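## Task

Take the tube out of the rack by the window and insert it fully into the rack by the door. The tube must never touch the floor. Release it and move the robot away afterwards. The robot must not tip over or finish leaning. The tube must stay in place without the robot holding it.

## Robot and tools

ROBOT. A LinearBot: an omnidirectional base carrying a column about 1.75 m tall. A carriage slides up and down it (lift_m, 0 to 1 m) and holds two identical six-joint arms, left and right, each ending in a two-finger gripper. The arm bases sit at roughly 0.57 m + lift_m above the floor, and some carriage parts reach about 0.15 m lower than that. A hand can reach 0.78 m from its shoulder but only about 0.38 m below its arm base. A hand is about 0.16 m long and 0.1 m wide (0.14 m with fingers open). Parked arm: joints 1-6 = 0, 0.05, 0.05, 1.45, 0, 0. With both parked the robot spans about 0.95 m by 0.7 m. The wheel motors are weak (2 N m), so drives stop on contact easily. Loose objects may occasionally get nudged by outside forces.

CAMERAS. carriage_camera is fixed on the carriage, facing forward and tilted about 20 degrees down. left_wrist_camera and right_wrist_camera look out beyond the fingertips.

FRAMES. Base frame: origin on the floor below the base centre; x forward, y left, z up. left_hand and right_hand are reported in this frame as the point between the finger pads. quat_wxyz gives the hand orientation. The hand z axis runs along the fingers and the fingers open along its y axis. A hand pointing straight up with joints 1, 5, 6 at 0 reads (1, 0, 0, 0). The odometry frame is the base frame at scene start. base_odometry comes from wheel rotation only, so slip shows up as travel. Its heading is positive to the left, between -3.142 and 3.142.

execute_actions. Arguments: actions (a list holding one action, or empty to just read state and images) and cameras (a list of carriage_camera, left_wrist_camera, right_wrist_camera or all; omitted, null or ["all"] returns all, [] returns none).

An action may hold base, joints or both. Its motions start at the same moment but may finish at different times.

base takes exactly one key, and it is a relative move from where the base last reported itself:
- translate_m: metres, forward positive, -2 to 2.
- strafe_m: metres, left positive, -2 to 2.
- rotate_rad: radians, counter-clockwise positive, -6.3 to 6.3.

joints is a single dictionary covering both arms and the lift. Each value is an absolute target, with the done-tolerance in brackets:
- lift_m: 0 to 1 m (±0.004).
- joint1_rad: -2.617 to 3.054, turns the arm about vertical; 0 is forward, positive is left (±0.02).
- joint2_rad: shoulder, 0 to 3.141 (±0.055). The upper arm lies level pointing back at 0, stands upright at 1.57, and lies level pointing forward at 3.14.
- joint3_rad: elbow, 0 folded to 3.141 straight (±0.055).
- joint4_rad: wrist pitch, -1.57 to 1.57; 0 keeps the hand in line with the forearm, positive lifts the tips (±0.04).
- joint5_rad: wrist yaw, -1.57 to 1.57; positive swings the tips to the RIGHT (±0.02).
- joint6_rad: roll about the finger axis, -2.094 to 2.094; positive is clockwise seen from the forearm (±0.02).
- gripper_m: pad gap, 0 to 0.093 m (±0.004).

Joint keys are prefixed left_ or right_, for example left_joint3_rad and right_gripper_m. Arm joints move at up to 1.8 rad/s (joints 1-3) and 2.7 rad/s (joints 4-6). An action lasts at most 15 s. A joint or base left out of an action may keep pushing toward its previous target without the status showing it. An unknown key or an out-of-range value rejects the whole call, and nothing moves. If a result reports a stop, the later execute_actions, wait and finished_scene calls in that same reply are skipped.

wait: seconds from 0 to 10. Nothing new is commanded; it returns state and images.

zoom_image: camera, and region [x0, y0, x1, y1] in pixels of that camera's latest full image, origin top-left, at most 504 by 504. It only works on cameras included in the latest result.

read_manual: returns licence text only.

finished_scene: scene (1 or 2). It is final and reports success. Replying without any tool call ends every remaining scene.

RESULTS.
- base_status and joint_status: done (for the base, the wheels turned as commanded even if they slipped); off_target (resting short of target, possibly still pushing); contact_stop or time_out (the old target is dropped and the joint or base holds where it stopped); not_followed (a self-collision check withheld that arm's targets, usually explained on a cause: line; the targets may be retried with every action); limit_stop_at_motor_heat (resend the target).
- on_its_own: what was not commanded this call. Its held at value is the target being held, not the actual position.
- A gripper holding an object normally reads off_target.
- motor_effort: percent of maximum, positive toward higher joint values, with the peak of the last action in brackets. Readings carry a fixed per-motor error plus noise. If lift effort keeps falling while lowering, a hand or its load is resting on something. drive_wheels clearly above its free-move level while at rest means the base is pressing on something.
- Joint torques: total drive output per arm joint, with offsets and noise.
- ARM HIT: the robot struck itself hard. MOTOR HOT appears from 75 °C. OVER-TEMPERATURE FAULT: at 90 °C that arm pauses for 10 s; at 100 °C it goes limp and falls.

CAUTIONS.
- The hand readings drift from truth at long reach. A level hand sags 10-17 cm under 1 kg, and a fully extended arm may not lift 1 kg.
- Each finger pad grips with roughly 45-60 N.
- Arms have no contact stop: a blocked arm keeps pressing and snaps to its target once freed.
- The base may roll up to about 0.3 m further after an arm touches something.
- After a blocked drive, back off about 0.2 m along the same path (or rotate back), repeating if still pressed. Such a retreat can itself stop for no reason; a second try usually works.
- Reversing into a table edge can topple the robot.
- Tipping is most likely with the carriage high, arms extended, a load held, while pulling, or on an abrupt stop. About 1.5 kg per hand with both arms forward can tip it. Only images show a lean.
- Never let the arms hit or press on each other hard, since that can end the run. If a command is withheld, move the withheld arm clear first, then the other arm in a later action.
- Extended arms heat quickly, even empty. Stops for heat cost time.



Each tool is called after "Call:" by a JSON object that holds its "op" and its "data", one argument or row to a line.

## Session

Call:
{"op": "execute_actions", "data": {
  "actions": []
}}

Scene clock: 0.00 s.
Joint torques (N m, as the arm reports them, + toward a larger angle): no reading
base_odometry: x=+0.000 y=+0.000 heading=+0.000 (m, m, rad; odometry frame)
base_status: not commanded
joint_positions: lift_m=+0.301 left_joint1_rad=+0.002 left_joint2_rad=+0.054 left_joint3_rad=+0.073 left_joint4_rad=+1.511 left_joint5_rad=+0.021 left_joint6_rad=+0.026 left_gripper_m=+0.094 right_joint1_rad=+0.012 right_joint2_rad=+0.039 right_joint3_rad=+0.060 right_joint4_rad=+1.464 right_joint5_rad=+0.008 right_joint6_rad=-0.002 right_gripper_m=+0.094
joint_status: not commanded
motor_effort: lift_m=+24 drive_wheels=+1 (%)
left_hand: x=+0.2917 y=+0.3467 z=+1.3031 quat_wxyz=(+1.000, +0.011, +0.020, +0.014) (m; base frame)
right_hand: x=+0.3027 y=-0.3514 z=+1.2988 quat_wxyz=(+0.999, +0.004, +0.043, +0.005) (m; base frame)
pictures: carriage_camera, left_wrist_camera, right_wrist_camera
Images, in order (width x height): carriage_camera 504x504, left_wrist_camera 504x504, right_wrist_camera 504x504.

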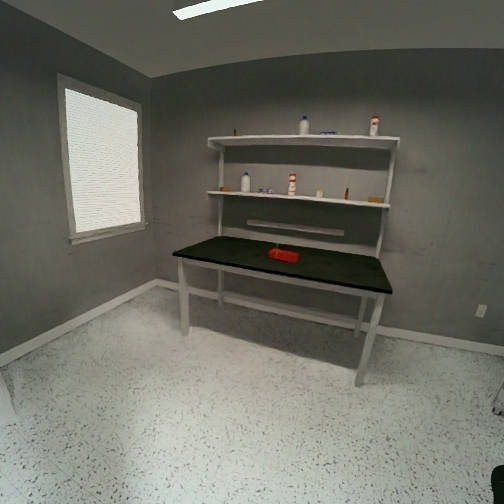

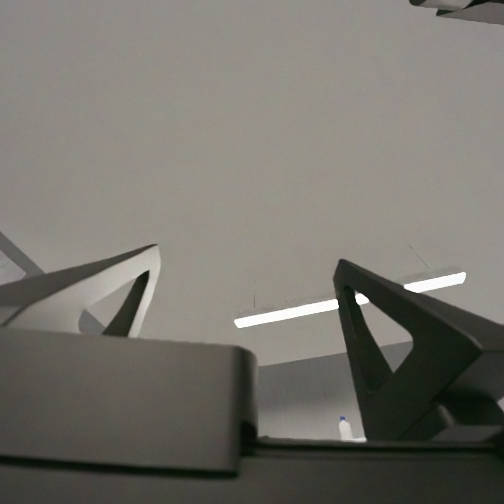

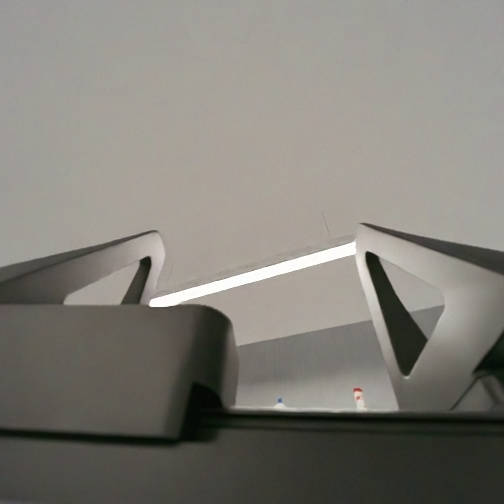

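Call:
{"op": "zoom_image", "data": {
  "camera": "carriage_camera",
  "region": [240, 225, 330, 285]
}}

Region (240, 225, 330, 285) of carriage_camera's 504x504 image, scaled by 5.600, with more detail than that image has.

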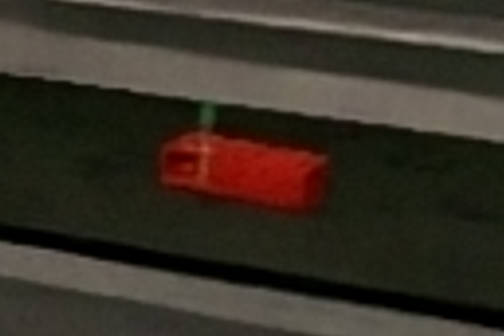

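Call:
{"op": "execute_actions", "data": {
  "actions": [
    {"base": {"rotate_rad": -0.28}}
  ],
  "cameras": ["carriage_camera"]
}}

Scene clock: 24.40 s.
Joint torques (N m, as the arm reports them, + toward a larger angle): left_arm=[-0.3   4.88  5.09 -0.44 -0.01  0.01] | right_arm=[ 0.14  5.54  6.41 -0.25  0.03  0.06]
base_odometry: x=+0.000 y=+0.000 heading=-0.279 (m, m, rad; odometry frame)
base_status: done
joint_positions: lift_m=+0.301 left_joint1_rad=+0.002 left_joint2_rad=+0.054 left_joint3_rad=+0.073 left_joint4_rad=+1.511 left_joint5_rad=+0.021 left_joint6_rad=+0.026 left_gripper_m=+0.094 right_joint1_rad=+0.012 right_joint2_rad=+0.039 right_joint3_rad=+0.060 right_joint4_rad=+1.463 right_joint5_rad=+0.008 right_joint6_rad=-0.002 right_gripper_m=+0.094
joint_status: not commanded
motor_effort: lift_m=+24(24) drive_wheels=+9(20) (%)
left_hand: x=+0.2917 y=+0.3467 z=+1.3031 quat_wxyz=(+1.000, +0.011, +0.020, +0.014) (m; base frame)
right_hand: x=+0.3028 y=-0.3514 z=+1.2988 quat_wxyz=(+0.999, +0.004, +0.043, +0.005) (m; base frame)
pictures: carriage_camera
Images, in order (width x height): carriage_camera 504x504.

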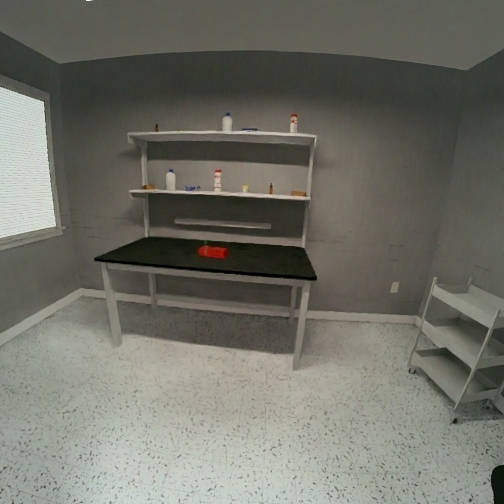

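Call:
{"op": "execute_actions", "data": {
  "actions": [
    {"base": {"translate_m": 1.06}, "joints": {"lift_m": 0.32, "left_joint1_rad": -0.06, "left_joint2_rad": 1.9, "left_joint3_rad": 1.6, "left_joint4_rad": -1.24, "left_joint5_rad": 0, "left_joint6_rad": 0, "left_gripper_m": 0.06}}
  ],
  "cameras": ["carriage_camera", "left_wrist_camera"]
}}

Scene clock: 35.60 s.
Joint torques (N m, as the arm reports them, + toward a larger angle): left_arm=[-0.65 -8.64  8.14  0.36 -0.11  0.02] | right_arm=[ 0.17  5.55  6.53 -0.25  0.03  0.07]
base_odometry: x=+1.019 y=-0.294 heading=-0.280 (m, m, rad; odometry frame)
base_status: done
joint_positions: lift_m=+0.320 left_joint1_rad=-0.055 left_joint2_rad=+1.902 left_joint3_rad=+1.562 left_joint4_rad=-1.242 left_joint5_rad=+0.004 left_joint6_rad=+0.004 left_gripper_m=+0.060 right_joint1_rad=+0.012 right_joint2_rad=+0.039 right_joint3_rad=+0.060 right_joint4_rad=+1.465 right_joint5_rad=+0.008 right_joint6_rad=-0.002 right_gripper_m=+0.094
joint_status: all done
motor_effort: lift_m=+24(29) drive_wheels=-9(38) (%)
left_hand: x=+0.6352 y=+0.3301 z=+0.9766 quat_wxyz=(-0.005, +0.029, +1.000, -0.002) (m; base frame)
right_hand: x=+0.3024 y=-0.3514 z=+1.3182 quat_wxyz=(+0.999, +0.004, +0.043, +0.005) (m; base frame)
pictures: carriage_camera, left_wrist_camera
Images, in order (width x height): carriage_camera 504x504, left_wrist_camera 504x504.

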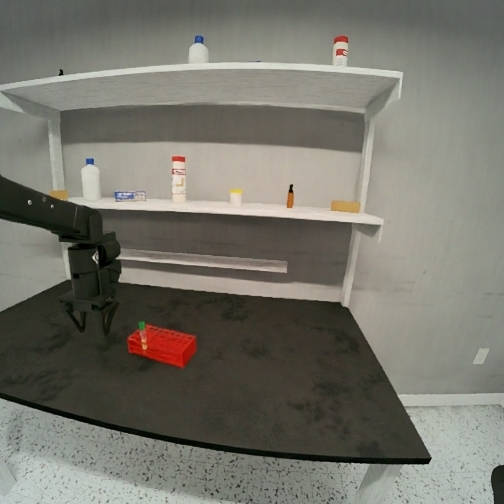

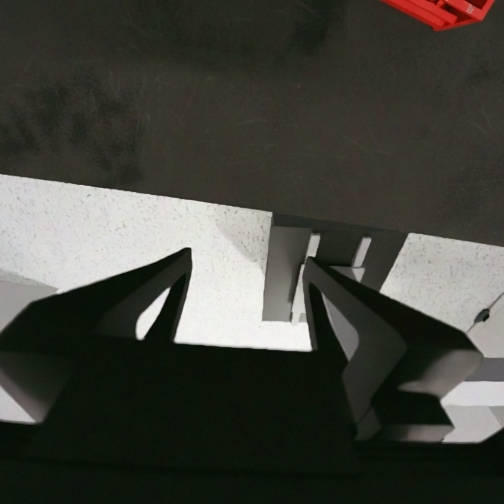

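Call:
{"op": "zoom_image", "data": {
  "camera": "carriage_camera",
  "region": [110, 300, 210, 380]
}}

Region (110, 300, 210, 380) of carriage_camera's 504x504 image, scaled by 5.040, with more detail than that image has; it fills the top 403 rows of this view, and the rest is white.

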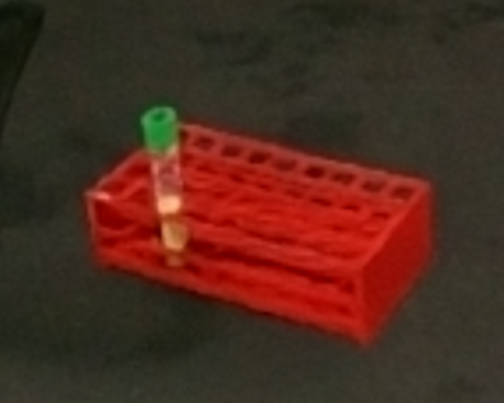

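Call:
{"op": "execute_actions", "data": {
  "actions": [
    {"base": {"translate_m": 0.15}, "joints": {"lift_m": 0.305, "left_joint2_rad": 2.05, "left_joint3_rad": 1.75}}
  ],
  "cameras": ["carriage_camera", "left_wrist_camera"]
}}

Scene clock: 62.63 s.
Joint torques (N m, as the arm reports them, + toward a larger angle): left_arm=[-0.71 -9.79  7.79  0.36 -0.08  0.01] | right_arm=[ 0.16  5.52  6.55 -0.24  0.03  0.05]
base_odometry: x=+1.163 y=-0.336 heading=-0.281 (m, m, rad; odometry frame)
base_status: done
joint_positions: lift_m=+0.305 left_joint1_rad=-0.056 left_joint2_rad=+2.054 left_joint3_rad=+1.719 left_joint4_rad=-1.243 left_joint5_rad=+0.004 left_joint6_rad=+0.004 left_gripper_m=+0.060 right_joint1_rad=+0.012 right_joint2_rad=+0.039 right_joint3_rad=+0.060 right_joint4_rad=+1.464 right_joint5_rad=+0.008 right_joint6_rad=-0.002 right_gripper_m=+0.094
joint_status: all done
motor_effort: lift_m=+24(24) drive_wheels=-9(37) (%)
left_hand: x=+0.6730 y=+0.3277 z=+0.9470 quat_wxyz=(-0.003, +0.030, +1.000, -0.002) (m; base frame)
right_hand: x=+0.3027 y=-0.3514 z=+1.3032 quat_wxyz=(+0.999, +0.004, +0.043, +0.005) (m; base frame)
pictures: carriage_camera, left_wrist_camera
Images, in order (width x height): carriage_camera 504x504, left_wrist_camera 504x504.

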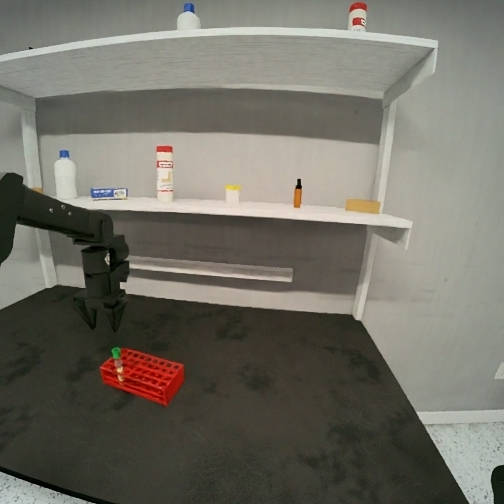

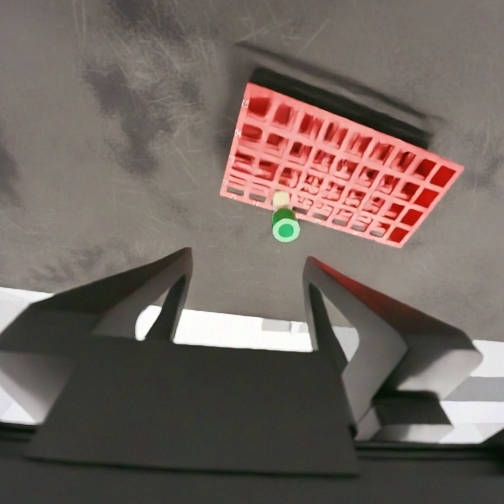

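Call:
{"op": "zoom_image", "data": {
  "camera": "left_wrist_camera",
  "region": [210, 70, 480, 290]
}}

Region (210, 70, 480, 290) of left_wrist_camera's 504x504 image, scaled by 1.867, with more detail than that image has; it fills the top 411 rows of this view, and the rest is white.

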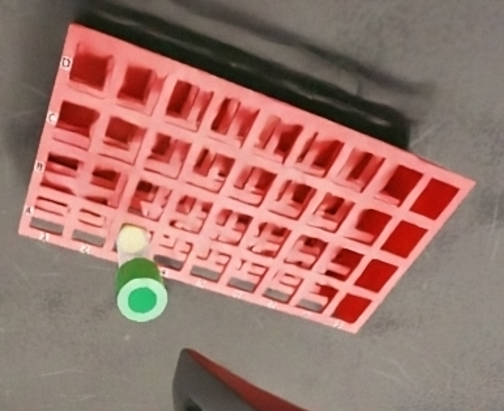

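Call:
{"op": "execute_actions", "data": {
  "actions": [
    {"base": {"translate_m": -0.006}, "joints": {"lift_m": 0.263, "left_joint1_rad": -0.131}}
  ],
  "cameras": ["carriage_camera", "left_wrist_camera"]
}}

Scene clock: 87.13 s.
Joint torques (N m, as the arm reports them, + toward a larger angle): left_arm=[  0.12 -10.31   6.88   0.38  -0.09   0.02] | right_arm=[ 0.19  5.46  6.51 -0.25  0.05  0.08]
base_odometry: x=+1.157 y=-0.334 heading=-0.282 (m, m, rad; odometry frame)
base_status: done
joint_positions: lift_m=+0.263 left_joint1_rad=-0.135 left_joint2_rad=+2.056 left_joint3_rad=+1.730 left_joint4_rad=-1.243 left_joint5_rad=+0.002 left_joint6_rad=+0.004 left_gripper_m=+0.060 right_joint1_rad=+0.012 right_joint2_rad=+0.039 right_joint3_rad=+0.060 right_joint4_rad=+1.464 right_joint5_rad=+0.008 right_joint6_rad=-0.002 right_gripper_m=+0.094
joint_status: all done
motor_effort: lift_m=+25(25) drive_wheels=-4(30) (%)
left_hand: x=+0.6727 y=+0.2967 z=+0.9066 quat_wxyz=(+0.001, +0.069, +0.998, -0.001) (m; base frame)
right_hand: x=+0.3025 y=-0.3514 z=+1.2611 quat_wxyz=(+0.999, +0.004, +0.043, +0.005) (m; base frame)
pictures: carriage_camera, left_wrist_camera
Images, in order (width x height): carriage_camera 504x504, left_wrist_camera 504x504.

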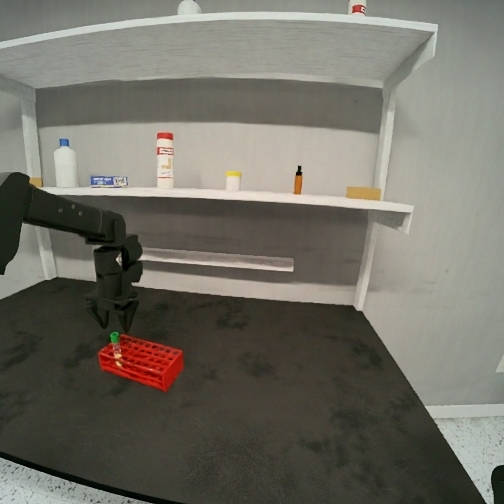

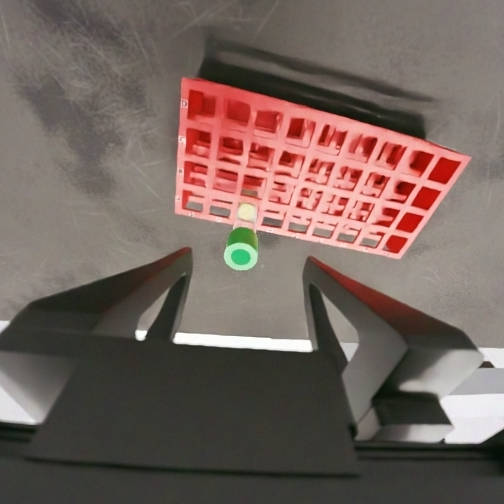

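Call:
{"op": "execute_actions", "data": {
  "actions": [
    {"joints": {"lift_m": 0.228, "left_joint1_rad": -0.119, "left_gripper_m": 0.04}}
  ],
  "cameras": ["carriage_camera", "left_wrist_camera"]
}}

Scene clock: 93.67 s.
Joint torques (N m, as the arm reports them, + toward a larger angle): left_arm=[ -0.02 -10.3    6.56   0.37  -0.03   0.01] | right_arm=[ 0.2   5.52  6.55 -0.22  0.05  0.06]
base_odometry: x=+1.157 y=-0.334 heading=-0.282 (m, m, rad; odometry frame)
base_status: not commanded
joint_positions: lift_m=+0.228 left_joint1_rad=-0.124 left_joint2_rad=+2.059 left_joint3_rad=+1.730 left_joint4_rad=-1.243 left_joint5_rad=+0.002 left_joint6_rad=+0.004 left_gripper_m=+0.040 right_joint1_rad=+0.012 right_joint2_rad=+0.039 right_joint3_rad=+0.060 right_joint4_rad=+1.464 right_joint5_rad=+0.008 right_joint6_rad=-0.002 right_gripper_m=+0.094
joint_status: all done
motor_effort: lift_m=+24(26) drive_wheels=-5(5) (%)
left_hand: x=+0.6732 y=+0.3011 z=+0.8706 quat_wxyz=(-0.001, +0.064, +0.998, -0.001) (m; base frame)
right_hand: x=+0.3026 y=-0.3514 z=+1.2261 quat_wxyz=(+0.999, +0.004, +0.043, +0.005) (m; base frame)
pictures: carriage_camera, left_wrist_camera
Images, in order (width x height): carriage_camera 504x504, left_wrist_camera 504x504.

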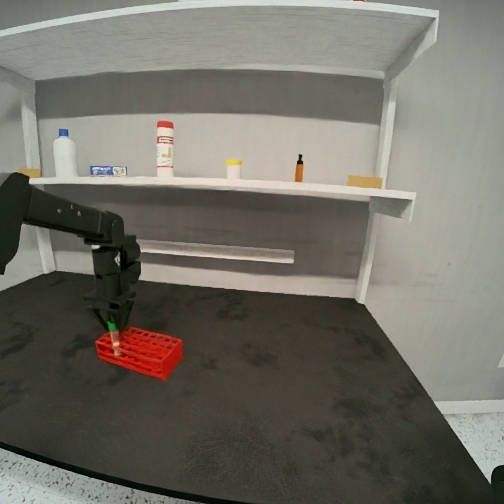

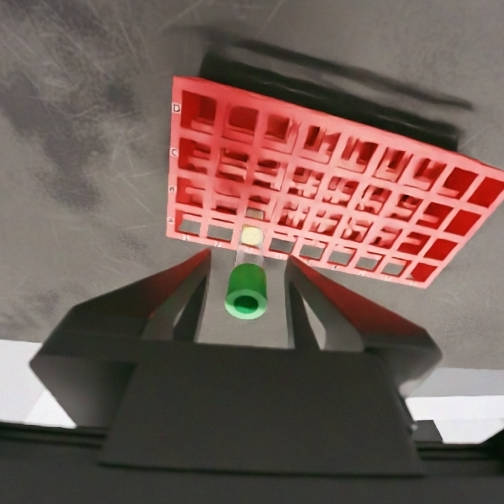

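Call:
{"op": "execute_actions", "data": {
  "actions": [
    {"joints": {"left_gripper_m": 0.008}}
  ],
  "cameras": ["left_wrist_camera"]
}}

Scene clock: 97.53 s.
Joint torques (N m, as the arm reports them, + toward a larger angle): left_arm=[  0.04 -10.4    6.83   0.36  -0.05   0.01] | right_arm=[ 0.17  5.54  6.58 -0.26  0.04  0.06]
base_odometry: x=+1.157 y=-0.334 heading=-0.282 (m, m, rad; odometry frame)
base_status: not commanded
joint_positions: lift_m=+0.228 left_joint1_rad=-0.124 left_joint2_rad=+2.059 left_joint3_rad=+1.730 left_joint4_rad=-1.243 left_joint5_rad=+0.002 left_joint6_rad=+0.004 left_gripper_m=+0.017 right_joint1_rad=+0.012 right_joint2_rad=+0.039 right_joint3_rad=+0.060 right_joint4_rad=+1.464 right_joint5_rad=+0.008 right_joint6_rad=-0.002 right_gripper_m=+0.094
joint_status: left_gripper_m off_target (ended at +0.017, target +0.008)
motor_effort: lift_m=+24(24) drive_wheels=-4(4) (%)
left_hand: x=+0.6732 y=+0.3011 z=+0.8706 quat_wxyz=(-0.001, +0.064, +0.998, -0.001) (m; base frame)
right_hand: x=+0.3026 y=-0.3514 z=+1.2261 quat_wxyz=(+0.999, +0.004, +0.043, +0.005) (m; base frame)
pictures: left_wrist_camera
Images, in order (width x height): left_wrist_camera 504x504.

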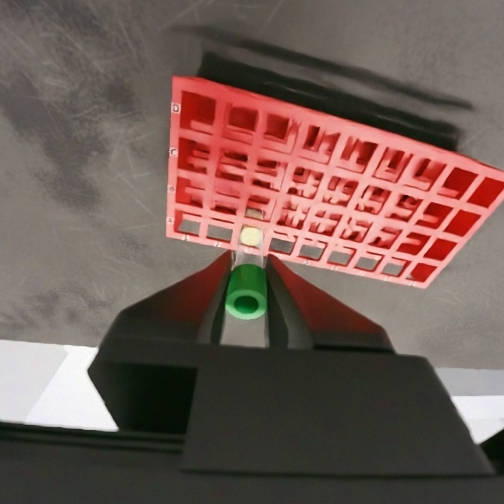

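Call:
{"op": "execute_actions", "data": {
  "actions": [
    {"joints": {"lift_m": 0.30}}
  ],
  "cameras": ["left_wrist_camera", "carriage_camera"]
}}

Call:
{"op": "zoom_image", "data": {
  "camera": "left_wrist_camera",
  "region": [170, 100, 370, 300]
}}

Scene clock: 109.83 s.
Joint torques (N m, as the arm reports them, + toward a larger angle): left_arm=[  0.06 -10.52   7.09   0.32  -0.06   0.02] | right_arm=[ 0.13  5.62  6.56 -0.24  0.02  0.07]
base_odometry: x=+1.157 y=-0.334 heading=-0.282 (m, m, rad; odometry frame)
base_status: not commanded
joint_positions: lift_m=+0.300 left_joint1_rad=-0.124 left_joint2_rad=+2.060 left_joint3_rad=+1.730 left_joint4_rad=-1.242 left_joint5_rad=+0.002 left_joint6_rad=+0.004 left_gripper_m=+0.017 right_joint1_rad=+0.012 right_joint2_rad=+0.039 right_joint3_rad=+0.060 right_joint4_rad=+1.464 right_joint5_rad=+0.008 right_joint6_rad=-0.002 right_gripper_m=+0.094
joint_status: all done
motor_effort: lift_m=+24(29) drive_wheels=-4(5) (%)
left_hand: x=+0.6735 y=+0.3010 z=+0.9424 quat_wxyz=(+0.000, +0.064, +0.998, -0.001) (m; base frame)
right_hand: x=+0.3027 y=-0.3514 z=+1.2981 quat_wxyz=(+0.999, +0.004, +0.043, +0.005) (m; base frame)
pictures: carriage_camera, left_wrist_camera
Images, in order (width x height): carriage_camera 504x504, left_wrist_camera 504x504.

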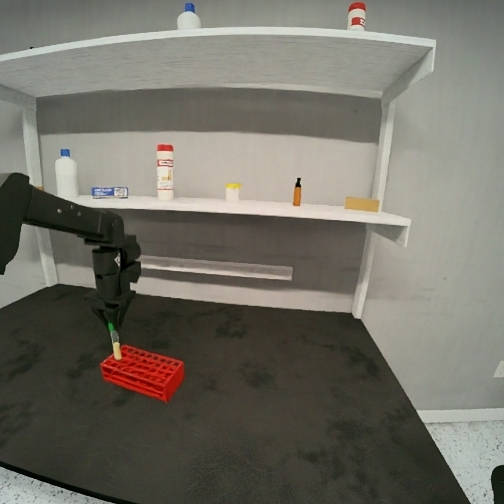

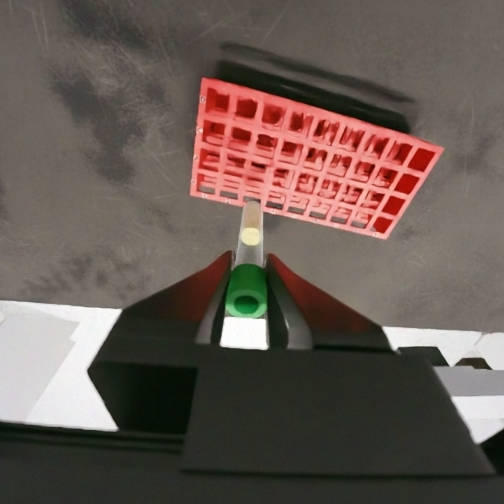

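Region (170, 100, 370, 300) of left_wrist_camera's 504x504 image, scaled by 2.520, with more detail than that image has.

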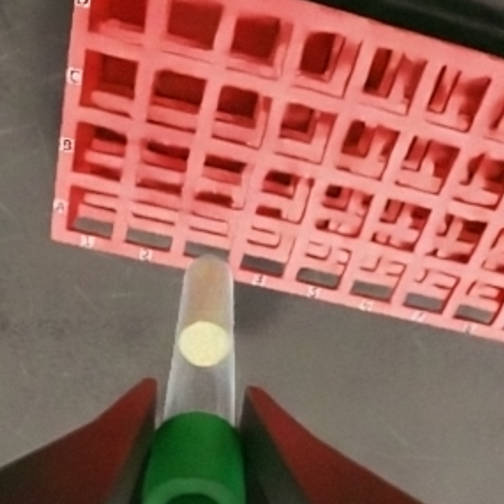

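Call:
{"op": "execute_actions", "data": {
  "actions": [
    {"base": {"translate_m": -1.15}, "joints": {"lift_m": 0.46, "left_joint2_rad": 1.4, "left_joint3_rad": 1.09, "left_joint1_rad": 0.0}}
  ],
  "cameras": []
}}

Call:
{"op": "execute_actions", "data": {
  "actions": [
    {"base": {"rotate_rad": 2.9}}
  ],
  "cameras": ["carriage_camera", "left_wrist_camera"]
}}

Scene clock: 134.83 s.
Joint torques (N m, as the arm reports them, + toward a larger angle): left_arm=[-0.61 -5.19  4.16  0.41 -0.03  0.  ] | right_arm=[ 0.21  5.49  6.62 -0.21  0.03  0.07]
base_odometry: x=+0.053 y=-0.013 heading=-0.283 (m, m, rad; odometry frame)
base_status: done
joint_positions: lift_m=+0.460 left_joint1_rad=+0.005 left_joint2_rad=+1.416 left_joint3_rad=+1.109 left_joint4_rad=-1.240 left_joint5_rad=-0.002 left_joint6_rad=+0.003 left_gripper_m=+0.017 right_joint1_rad=+0.012 right_joint2_rad=+0.039 right_joint3_rad=+0.060 right_joint4_rad=+1.462 right_joint5_rad=+0.008 right_joint6_rad=-0.002 right_gripper_m=+0.094
joint_status: all done
motor_effort: lift_m=+24(30) drive_wheels=-9(44) (%)
left_hand: x=+0.5183 y=+0.3518 z=+1.1360 quat_wxyz=(+0.012, -0.001, +1.000, +0.001) (m; base frame)
right_hand: x=+0.3030 y=-0.3514 z=+1.4581 quat_wxyz=(+0.999, +0.004, +0.044, +0.005) (m; base frame)
pictures: none
No camera images: the call's "cameras" was empty. Leave "cameras" out to get every camera's image.

Scene clock: 138.93 s.
Joint torques (N m, as the arm reports them, + toward a larger angle): left_arm=[-0.59 -5.15  4.07  0.35 -0.02  0.01] | right_arm=[ 0.21  5.52  6.63 -0.19  0.04  0.07]
base_odometry: x=+0.053 y=-0.013 heading=+2.616 (m, m, rad; odometry frame)
base_status: done
joint_positions: lift_m=+0.460 left_joint1_rad=+0.003 left_joint2_rad=+1.416 left_joint3_rad=+1.109 left_joint4_rad=-1.234 left_joint5_rad=-0.002 left_joint6_rad=+0.003 left_gripper_m=+0.017 right_joint1_rad=+0.012 right_joint2_rad=+0.039 right_joint3_rad=+0.060 right_joint4_rad=+1.458 right_joint5_rad=+0.008 right_joint6_rad=-0.002 right_gripper_m=+0.094
joint_status: not commanded
motor_effort: lift_m=+24(24) drive_wheels=+8(36) (%)
left_hand: x=+0.5198 y=+0.3514 z=+1.1360 quat_wxyz=(+0.015, +0.000, +1.000, +0.001) (m; base frame)
right_hand: x=+0.3042 y=-0.3514 z=+1.4580 quat_wxyz=(+0.999, +0.004, +0.046, +0.005) (m; base frame)
pictures: carriage_camera, left_wrist_camera
Images, in order (width x height): carriage_camera 504x504, left_wrist_camera 504x504.

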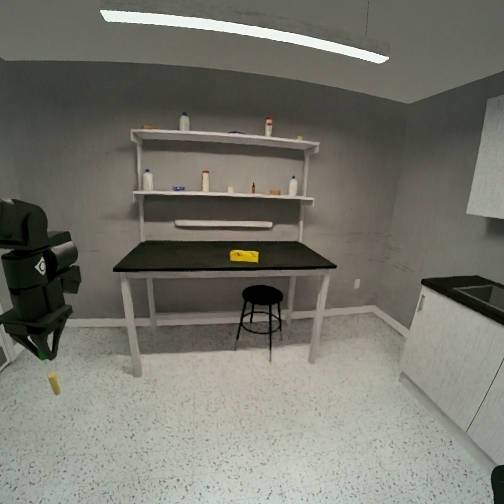

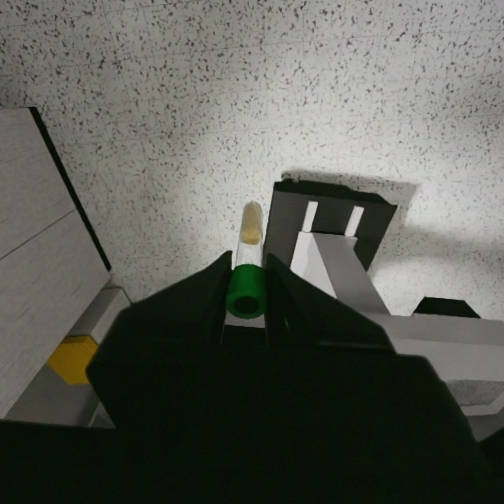

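Call:
{"op": "execute_actions", "data": {
  "actions": [
    {"base": {"rotate_rad": -0.125}}
  ],
  "cameras": []
}}

Call:
{"op": "execute_actions", "data": {
  "actions": [
    {"base": {"translate_m": 1.2}, "joints": {"lift_m": 0.468, "left_joint1_rad": -0.12, "left_joint2_rad": 2.05, "left_joint3_rad": 1.75}}
  ],
  "cameras": ["carriage_camera", "left_wrist_camera"]
}}

Scene clock: 170.43 s.
Joint torques (N m, as the arm reports them, + toward a larger angle): left_arm=[-0.52 -5.06  4.19  0.35  0.    0.  ] | right_arm=[ 0.18  5.64  6.55 -0.21  0.03  0.06]
base_odometry: x=+0.053 y=-0.013 heading=+2.492 (m, m, rad; odometry frame)
base_status: done
joint_positions: lift_m=+0.460 left_joint1_rad=+0.003 left_joint2_rad=+1.416 left_joint3_rad=+1.109 left_joint4_rad=-1.235 left_joint5_rad=-0.002 left_joint6_rad=+0.003 left_gripper_m=+0.017 right_joint1_rad=+0.012 right_joint2_rad=+0.039 right_joint3_rad=+0.060 right_joint4_rad=+1.460 right_joint5_rad=+0.008 right_joint6_rad=-0.002 right_gripper_m=+0.094
joint_status: not commanded
motor_effort: lift_m=+24(24) drive_wheels=-10(22) (%)
left_hand: x=+0.5195 y=+0.3513 z=+1.1360 quat_wxyz=(+0.014, +0.000, +1.000, +0.001) (m; base frame)
right_hand: x=+0.3036 y=-0.3514 z=+1.4581 quat_wxyz=(+0.999, +0.004, +0.045, +0.005) (m; base frame)
pictures: none
No camera images: the call's "cameras" was empty. Leave "cameras" out to get every camera's image.

Scene clock: 175.23 s.
Joint torques (N m, as the arm reports them, + toward a larger angle): left_arm=[-0.39 -9.38  7.52  0.36 -0.01  0.01] | right_arm=[ 0.23  5.46  6.51 -0.24  0.04  0.06]
base_odometry: x=-0.904 y=+0.711 heading=+2.493 (m, m, rad; odometry frame)
base_status: done
joint_positions: lift_m=+0.468 left_joint1_rad=-0.120 left_joint2_rad=+2.048 left_joint3_rad=+1.720 left_joint4_rad=-1.242 left_joint5_rad=-0.002 left_joint6_rad=+0.003 left_gripper_m=+0.017 right_joint1_rad=+0.012 right_joint2_rad=+0.039 right_joint3_rad=+0.060 right_joint4_rad=+1.462 right_joint5_rad=+0.008 right_joint6_rad=-0.002 right_gripper_m=+0.094
joint_status: all done
motor_effort: lift_m=+24(30) drive_wheels=-9(37) (%)
left_hand: x=+0.6713 y=+0.3035 z=+1.1123 quat_wxyz=(+0.000, +0.062, +0.998, +0.001) (m; base frame)
right_hand: x=+0.3031 y=-0.3514 z=+1.4661 quat_wxyz=(+0.999, +0.004, +0.044, +0.005) (m; base frame)
pictures: carriage_camera, left_wrist_camera
Images, in order (width x height): carriage_camera 504x504, left_wrist_camera 504x504.

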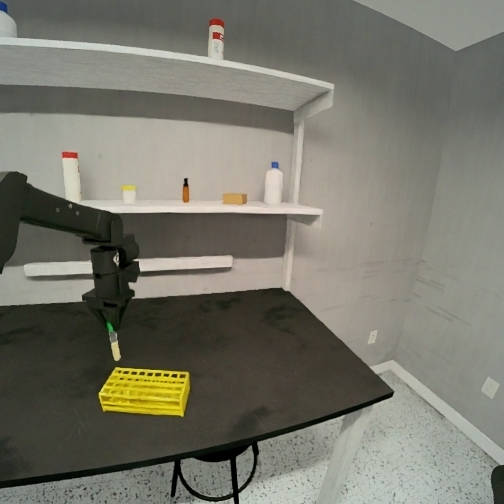

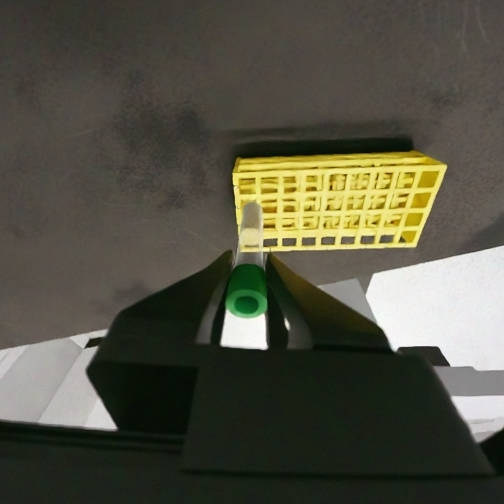

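Call:
{"op": "zoom_image", "data": {
  "camera": "left_wrist_camera",
  "region": [220, 130, 460, 290]
}}

Region (220, 130, 460, 290) of left_wrist_camera's 504x504 image, scaled by 2.100, with more detail than that image has.

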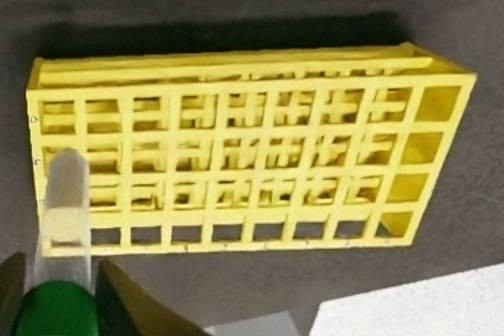

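Call:
{"op": "execute_actions", "data": {
  "actions": [
    {"joints": {"lift_m": 0.433, "left_joint1_rad": -0.102}}
  ],
  "cameras": ["carriage_camera", "left_wrist_camera"]
}}

Call:
{"op": "zoom_image", "data": {
  "camera": "left_wrist_camera",
  "region": [200, 140, 340, 280]
}}

Call:
{"op": "zoom_image", "data": {
  "camera": "carriage_camera",
  "region": [80, 310, 200, 410]
}}

Scene clock: 194.87 s.
Joint torques (N m, as the arm reports them, + toward a larger angle): left_arm=[ 0.   -9.98  6.85  0.36 -0.03  0.  ] | right_arm=[ 0.17  5.49  6.4  -0.23  0.04  0.06]
base_odometry: x=-0.904 y=+0.711 heading=+2.493 (m, m, rad; odometry frame)
base_status: not commanded
joint_positions: lift_m=+0.433 left_joint1_rad=-0.106 left_joint2_rad=+2.056 left_joint3_rad=+1.729 left_joint4_rad=-1.243 left_joint5_rad=-0.002 left_joint6_rad=+0.003 left_gripper_m=+0.017 right_joint1_rad=+0.012 right_joint2_rad=+0.039 right_joint3_rad=+0.060 right_joint4_rad=+1.462 right_joint5_rad=+0.008 right_joint6_rad=-0.002 right_gripper_m=+0.094
joint_status: all done
motor_effort: lift_m=+25(26) drive_wheels=-8(9) (%)
left_hand: x=+0.6740 y=+0.3086 z=+1.0764 quat_wxyz=(+0.000, +0.055, +0.998, +0.001) (m; base frame)
right_hand: x=+0.3030 y=-0.3514 z=+1.4311 quat_wxyz=(+0.999, +0.004, +0.044, +0.005) (m; base frame)
pictures: carriage_camera, left_wrist_camera
Images, in order (width x height): carriage_camera 504x504, left_wrist_camera 504x504.

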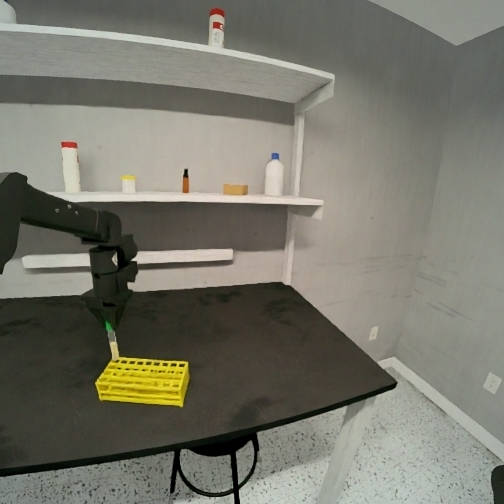

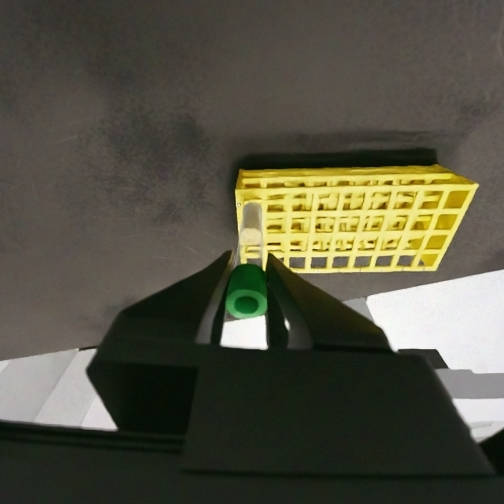

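Region (200, 140, 340, 280) of left_wrist_camera's 504x504 image, scaled by 3.600, with more detail than that image has.

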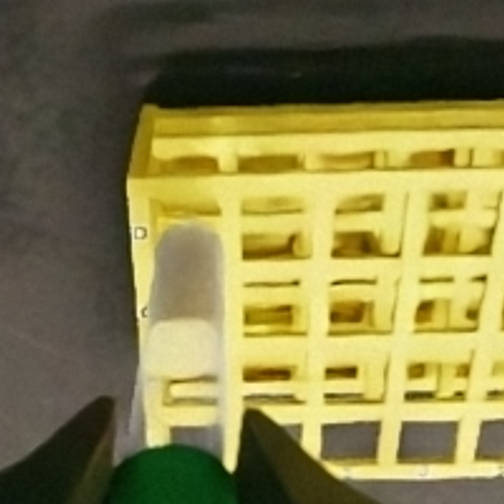

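Region (80, 310, 200, 410) of carriage_camera's 504x504 image, scaled by 4.200, with more detail than that image has.

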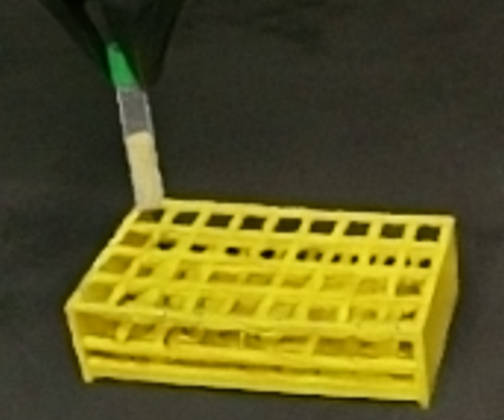

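Call:
{"op": "execute_actions", "data": {
  "actions": [
    {"base": {"translate_m": -0.003}, "joints": {"lift_m": 0.42}}
  ],
  "cameras": ["carriage_camera", "left_wrist_camera"]
}}

Call:
{"op": "zoom_image", "data": {
  "camera": "left_wrist_camera",
  "region": [200, 140, 340, 280]
}}

Call:
{"op": "zoom_image", "data": {
  "camera": "carriage_camera",
  "region": [80, 310, 200, 410]
}}

Scene clock: 203.80 s.
Joint torques (N m, as the arm reports them, + toward a larger angle): left_arm=[  0.08 -10.54   6.81   0.33  -0.01  -0.02] | right_arm=[ 0.23  5.47  6.62 -0.25  0.03  0.06]
base_odometry: x=-0.901 y=+0.709 heading=+2.494 (m, m, rad; odometry frame)
base_status: done
joint_positions: lift_m=+0.420 left_joint1_rad=-0.106 left_joint2_rad=+2.060 left_joint3_rad=+1.729 left_joint4_rad=-1.242 left_joint5_rad=-0.002 left_joint6_rad=+0.003 left_gripper_m=+0.017 right_joint1_rad=+0.012 right_joint2_rad=+0.039 right_joint3_rad=+0.060 right_joint4_rad=+1.462 right_joint5_rad=+0.008 right_joint6_rad=-0.002 right_gripper_m=+0.094
joint_status: all done
motor_effort: lift_m=+25(26) drive_wheels=+3(27) (%)
left_hand: x=+0.6740 y=+0.3089 z=+1.0619 quat_wxyz=(-0.001, +0.054, +0.999, +0.001) (m; base frame)
right_hand: x=+0.3029 y=-0.3514 z=+1.4180 quat_wxyz=(+0.999, +0.004, +0.044, +0.005) (m; base frame)
pictures: carriage_camera, left_wrist_camera
Images, in order (width x height): carriage_camera 504x504, left_wrist_camera 504x504.

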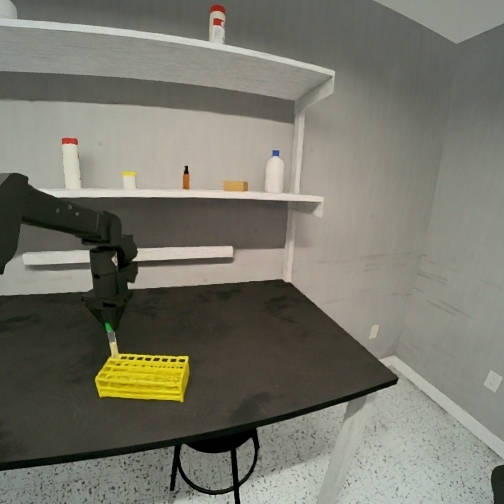

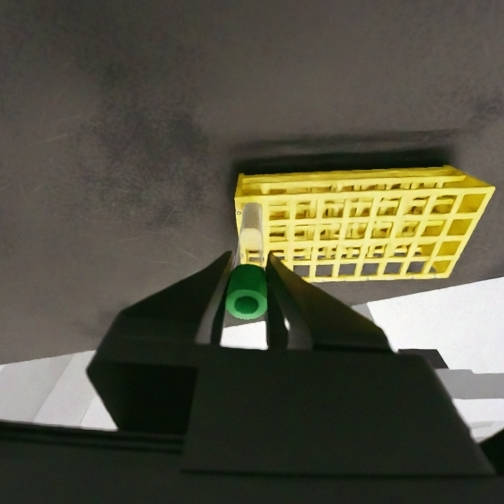

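Region (200, 140, 340, 280) of left_wrist_camera's 504x504 image, scaled by 3.600, with more detail than that image has.

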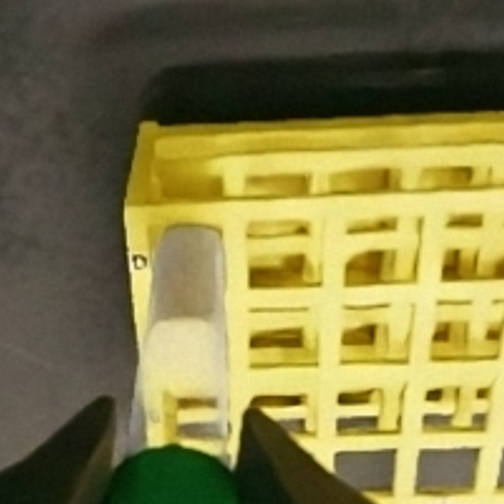

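Region (80, 310, 200, 410) of carriage_camera's 504x504 image, scaled by 4.200, with more detail than that image has.

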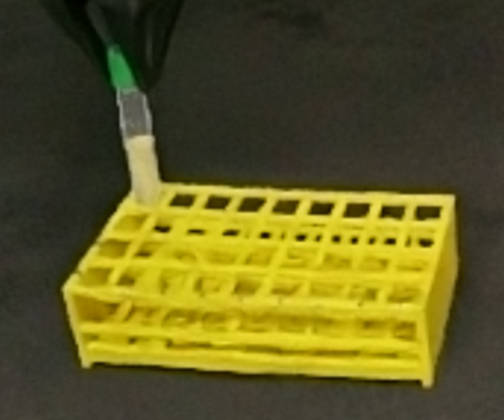

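Call:
{"op": "execute_actions", "data": {
  "actions": [
    {"joints": {"lift_m": 0.383}}
  ],
  "cameras": ["carriage_camera", "left_wrist_camera"]
}}

Call:
{"op": "zoom_image", "data": {
  "camera": "carriage_camera",
  "region": [80, 300, 200, 400]
}}

Scene clock: 212.77 s.
Joint torques (N m, as the arm reports them, + toward a larger angle): left_arm=[  0.07 -10.11   7.01   0.34  -0.05   0.02] | right_arm=[ 0.18  5.53  6.57 -0.26  0.04  0.07]
base_odometry: x=-0.901 y=+0.709 heading=+2.494 (m, m, rad; odometry frame)
base_status: not commanded
joint_positions: lift_m=+0.383 left_joint1_rad=-0.106 left_joint2_rad=+2.061 left_joint3_rad=+1.729 left_joint4_rad=-1.242 left_joint5_rad=-0.002 left_joint6_rad=+0.003 left_gripper_m=+0.017 right_joint1_rad=+0.012 right_joint2_rad=+0.039 right_joint3_rad=+0.060 right_joint4_rad=+1.462 right_joint5_rad=+0.008 right_joint6_rad=-0.002 right_gripper_m=+0.094
joint_status: all done
motor_effort: lift_m=+25(26) drive_wheels=+2(3) (%)
left_hand: x=+0.6739 y=+0.3089 z=+1.0245 quat_wxyz=(-0.002, +0.054, +0.999, +0.001) (m; base frame)
right_hand: x=+0.3029 y=-0.3514 z=+1.3811 quat_wxyz=(+0.999, +0.004, +0.044, +0.005) (m; base frame)
pictures: carriage_camera, left_wrist_camera
Images, in order (width x height): carriage_camera 504x504, left_wrist_camera 504x504.

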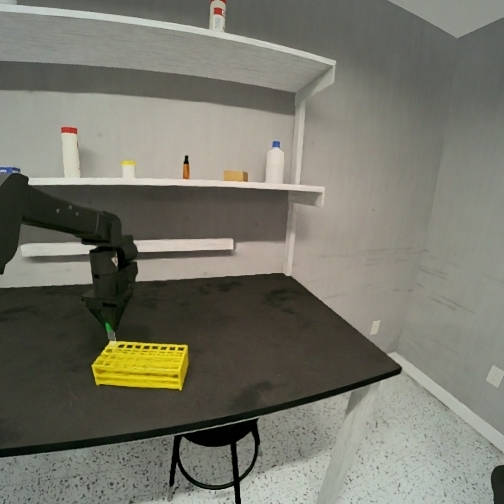

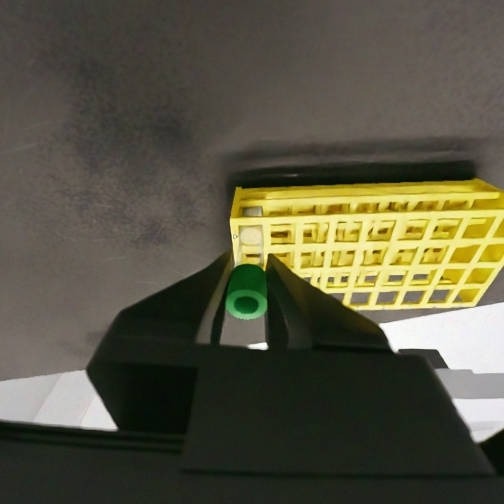

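Region (80, 300, 200, 400) of carriage_camera's 504x504 image, scaled by 4.200, with more detail than that image has.

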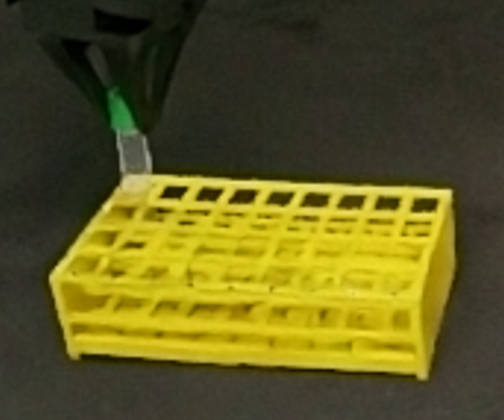

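Call:
{"op": "execute_actions", "data": {
  "actions": [
    {"joints": {"left_gripper_m": 0.05}}
  ],
  "cameras": ["left_wrist_camera"]
}}

Call:
{"op": "execute_actions", "data": {
  "actions": [
    {"joints": {"lift_m": 0.43}}
  ],
  "cameras": ["carriage_camera", "left_wrist_camera"]
}}

Call:
{"op": "zoom_image", "data": {
  "camera": "carriage_camera",
  "region": [80, 310, 200, 410]
}}

Scene clock: 220.70 s.
Joint torques (N m, as the arm reports them, + toward a larger angle): left_arm=[ -0.14 -10.48   6.86   0.35   0.     0.02] | right_arm=[ 0.17  5.56  6.55 -0.24  0.03  0.07]
base_odometry: x=-0.901 y=+0.709 heading=+2.494 (m, m, rad; odometry frame)
base_status: not commanded
joint_positions: lift_m=+0.383 left_joint1_rad=-0.106 left_joint2_rad=+2.061 left_joint3_rad=+1.729 left_joint4_rad=-1.242 left_joint5_rad=-0.002 left_joint6_rad=+0.003 left_gripper_m=+0.050 right_joint1_rad=+0.012 right_joint2_rad=+0.039 right_joint3_rad=+0.060 right_joint4_rad=+1.462 right_joint5_rad=+0.008 right_joint6_rad=-0.002 right_gripper_m=+0.094
joint_status: all done
motor_effort: lift_m=+25(25) drive_wheels=+3(3) (%)
left_hand: x=+0.6739 y=+0.3089 z=+1.0245 quat_wxyz=(-0.002, +0.054, +0.999, +0.001) (m; base frame)
right_hand: x=+0.3029 y=-0.3514 z=+1.3811 quat_wxyz=(+0.999, +0.004, +0.044, +0.005) (m; base frame)
pictures: left_wrist_camera
Images, in order (width x height): left_wrist_camera 504x504.

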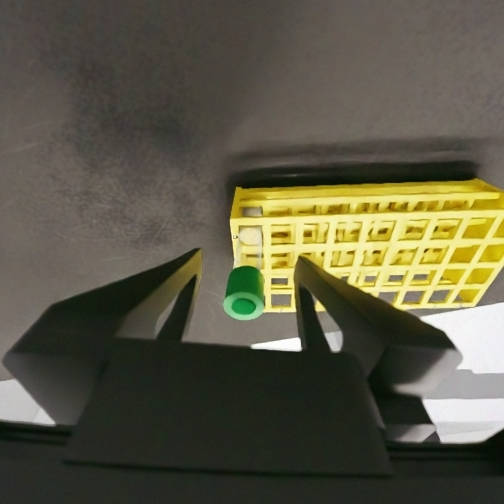

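Scene clock: 221.43 s.
Joint torques (N m, as the arm reports them, + toward a larger angle): left_arm=[ -0.05 -10.33   6.76   0.35  -0.03   0.02] | right_arm=[ 0.23  5.57  6.62 -0.23  0.02  0.05]
base_odometry: x=-0.901 y=+0.709 heading=+2.494 (m, m, rad; odometry frame)
base_status: not commanded
joint_positions: lift_m=+0.430 left_joint1_rad=-0.106 left_joint2_rad=+2.058 left_joint3_rad=+1.729 left_joint4_rad=-1.242 left_joint5_rad=-0.002 left_joint6_rad=+0.003 left_gripper_m=+0.050 right_joint1_rad=+0.012 right_joint2_rad=+0.039 right_joint3_rad=+0.060 right_joint4_rad=+1.463 right_joint5_rad=+0.008 right_joint6_rad=-0.002 right_gripper_m=+0.094
joint_status: all done
motor_effort: lift_m=+24(29) drive_wheels=+3(3) (%)
left_hand: x=+0.6741 y=+0.3089 z=+1.0729 quat_wxyz=(+0.000, +0.054, +0.999, +0.001) (m; base frame)
right_hand: x=+0.3028 y=-0.3514 z=+1.4282 quat_wxyz=(+0.999, +0.004, +0.044, +0.005) (m; base frame)
pictures: carriage_camera, left_wrist_camera
Images, in order (width x height): carriage_camera 504x504, left_wrist_camera 504x504.

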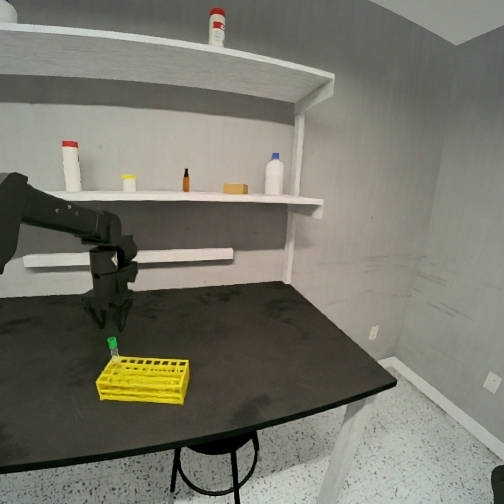

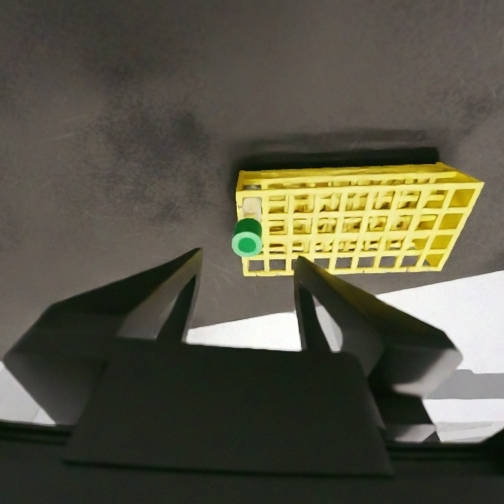

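Region (80, 310, 200, 410) of carriage_camera's 504x504 image, scaled by 4.200, with more detail than that image has.

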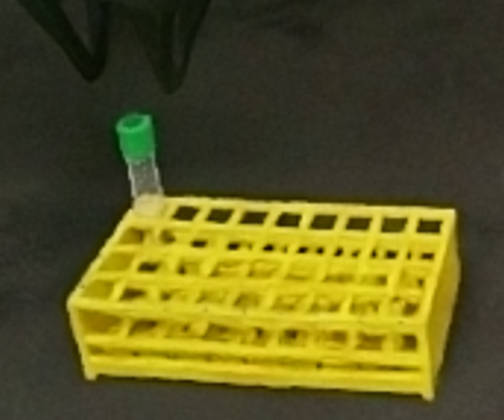

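Call:
{"op": "execute_actions", "data": {
  "actions": [
    {"base": {"translate_m": -0.3}, "joints": {"left_joint2_rad": 1.2, "left_joint3_rad": 0.9, "left_joint1_rad": 0.0, "lift_m": 0.45}}
  ],
  "cameras": ["carriage_camera"]
}}

Call:
{"op": "zoom_image", "data": {
  "camera": "carriage_camera",
  "region": [100, 270, 240, 370]
}}

Scene clock: 230.47 s.
Joint torques (N m, as the arm reports them, + toward a larger angle): left_arm=[-0.69 -3.74  4.43  0.46  0.03  0.  ] | right_arm=[ 0.23  5.52  6.54 -0.25  0.04  0.06]
base_odometry: x=-0.662 y=+0.528 heading=+2.493 (m, m, rad; odometry frame)
base_status: done
joint_positions: lift_m=+0.450 left_joint1_rad=+0.005 left_joint2_rad=+1.220 left_joint3_rad=+0.917 left_joint4_rad=-1.243 left_joint5_rad=-0.003 left_joint6_rad=+0.003 left_gripper_m=+0.050 right_joint1_rad=+0.012 right_joint2_rad=+0.039 right_joint3_rad=+0.060 right_joint4_rad=+1.464 right_joint5_rad=+0.008 right_joint6_rad=-0.002 right_gripper_m=+0.094
joint_status: all done
motor_effort: lift_m=+24(29) drive_wheels=-5(44) (%)
left_hand: x=+0.4686 y=+0.3516 z=+1.1139 quat_wxyz=(+0.012, -0.001, +1.000, +0.001) (m; base frame)
right_hand: x=+0.3026 y=-0.3514 z=+1.4481 quat_wxyz=(+0.999, +0.004, +0.043, +0.005) (m; base frame)
pictures: carriage_camera
Images, in order (width x height): carriage_camera 504x504.

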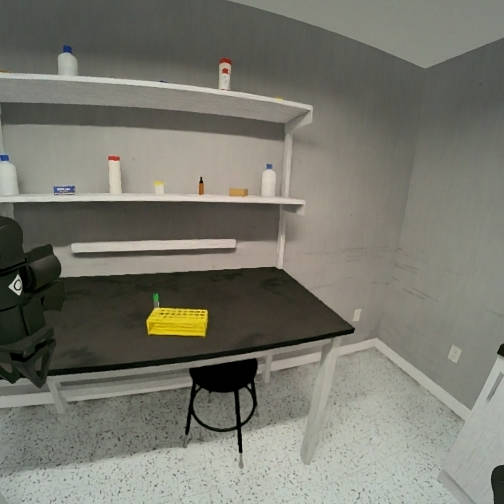

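Region (100, 270, 240, 370) of carriage_camera's 504x504 image, scaled by 3.600, with more detail than that image has; it fills the top 360 rows of this view, and the rest is white.

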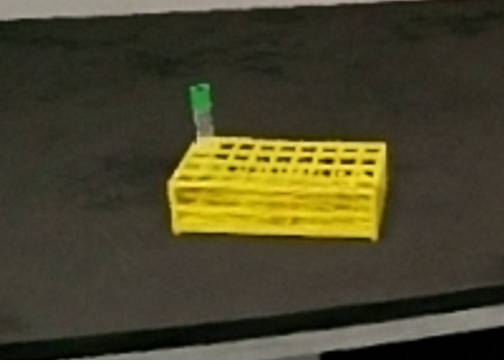

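Call:
{"op": "finished_scene", "data": {
  "scene": 2
}}

The scene is finished: the task was done.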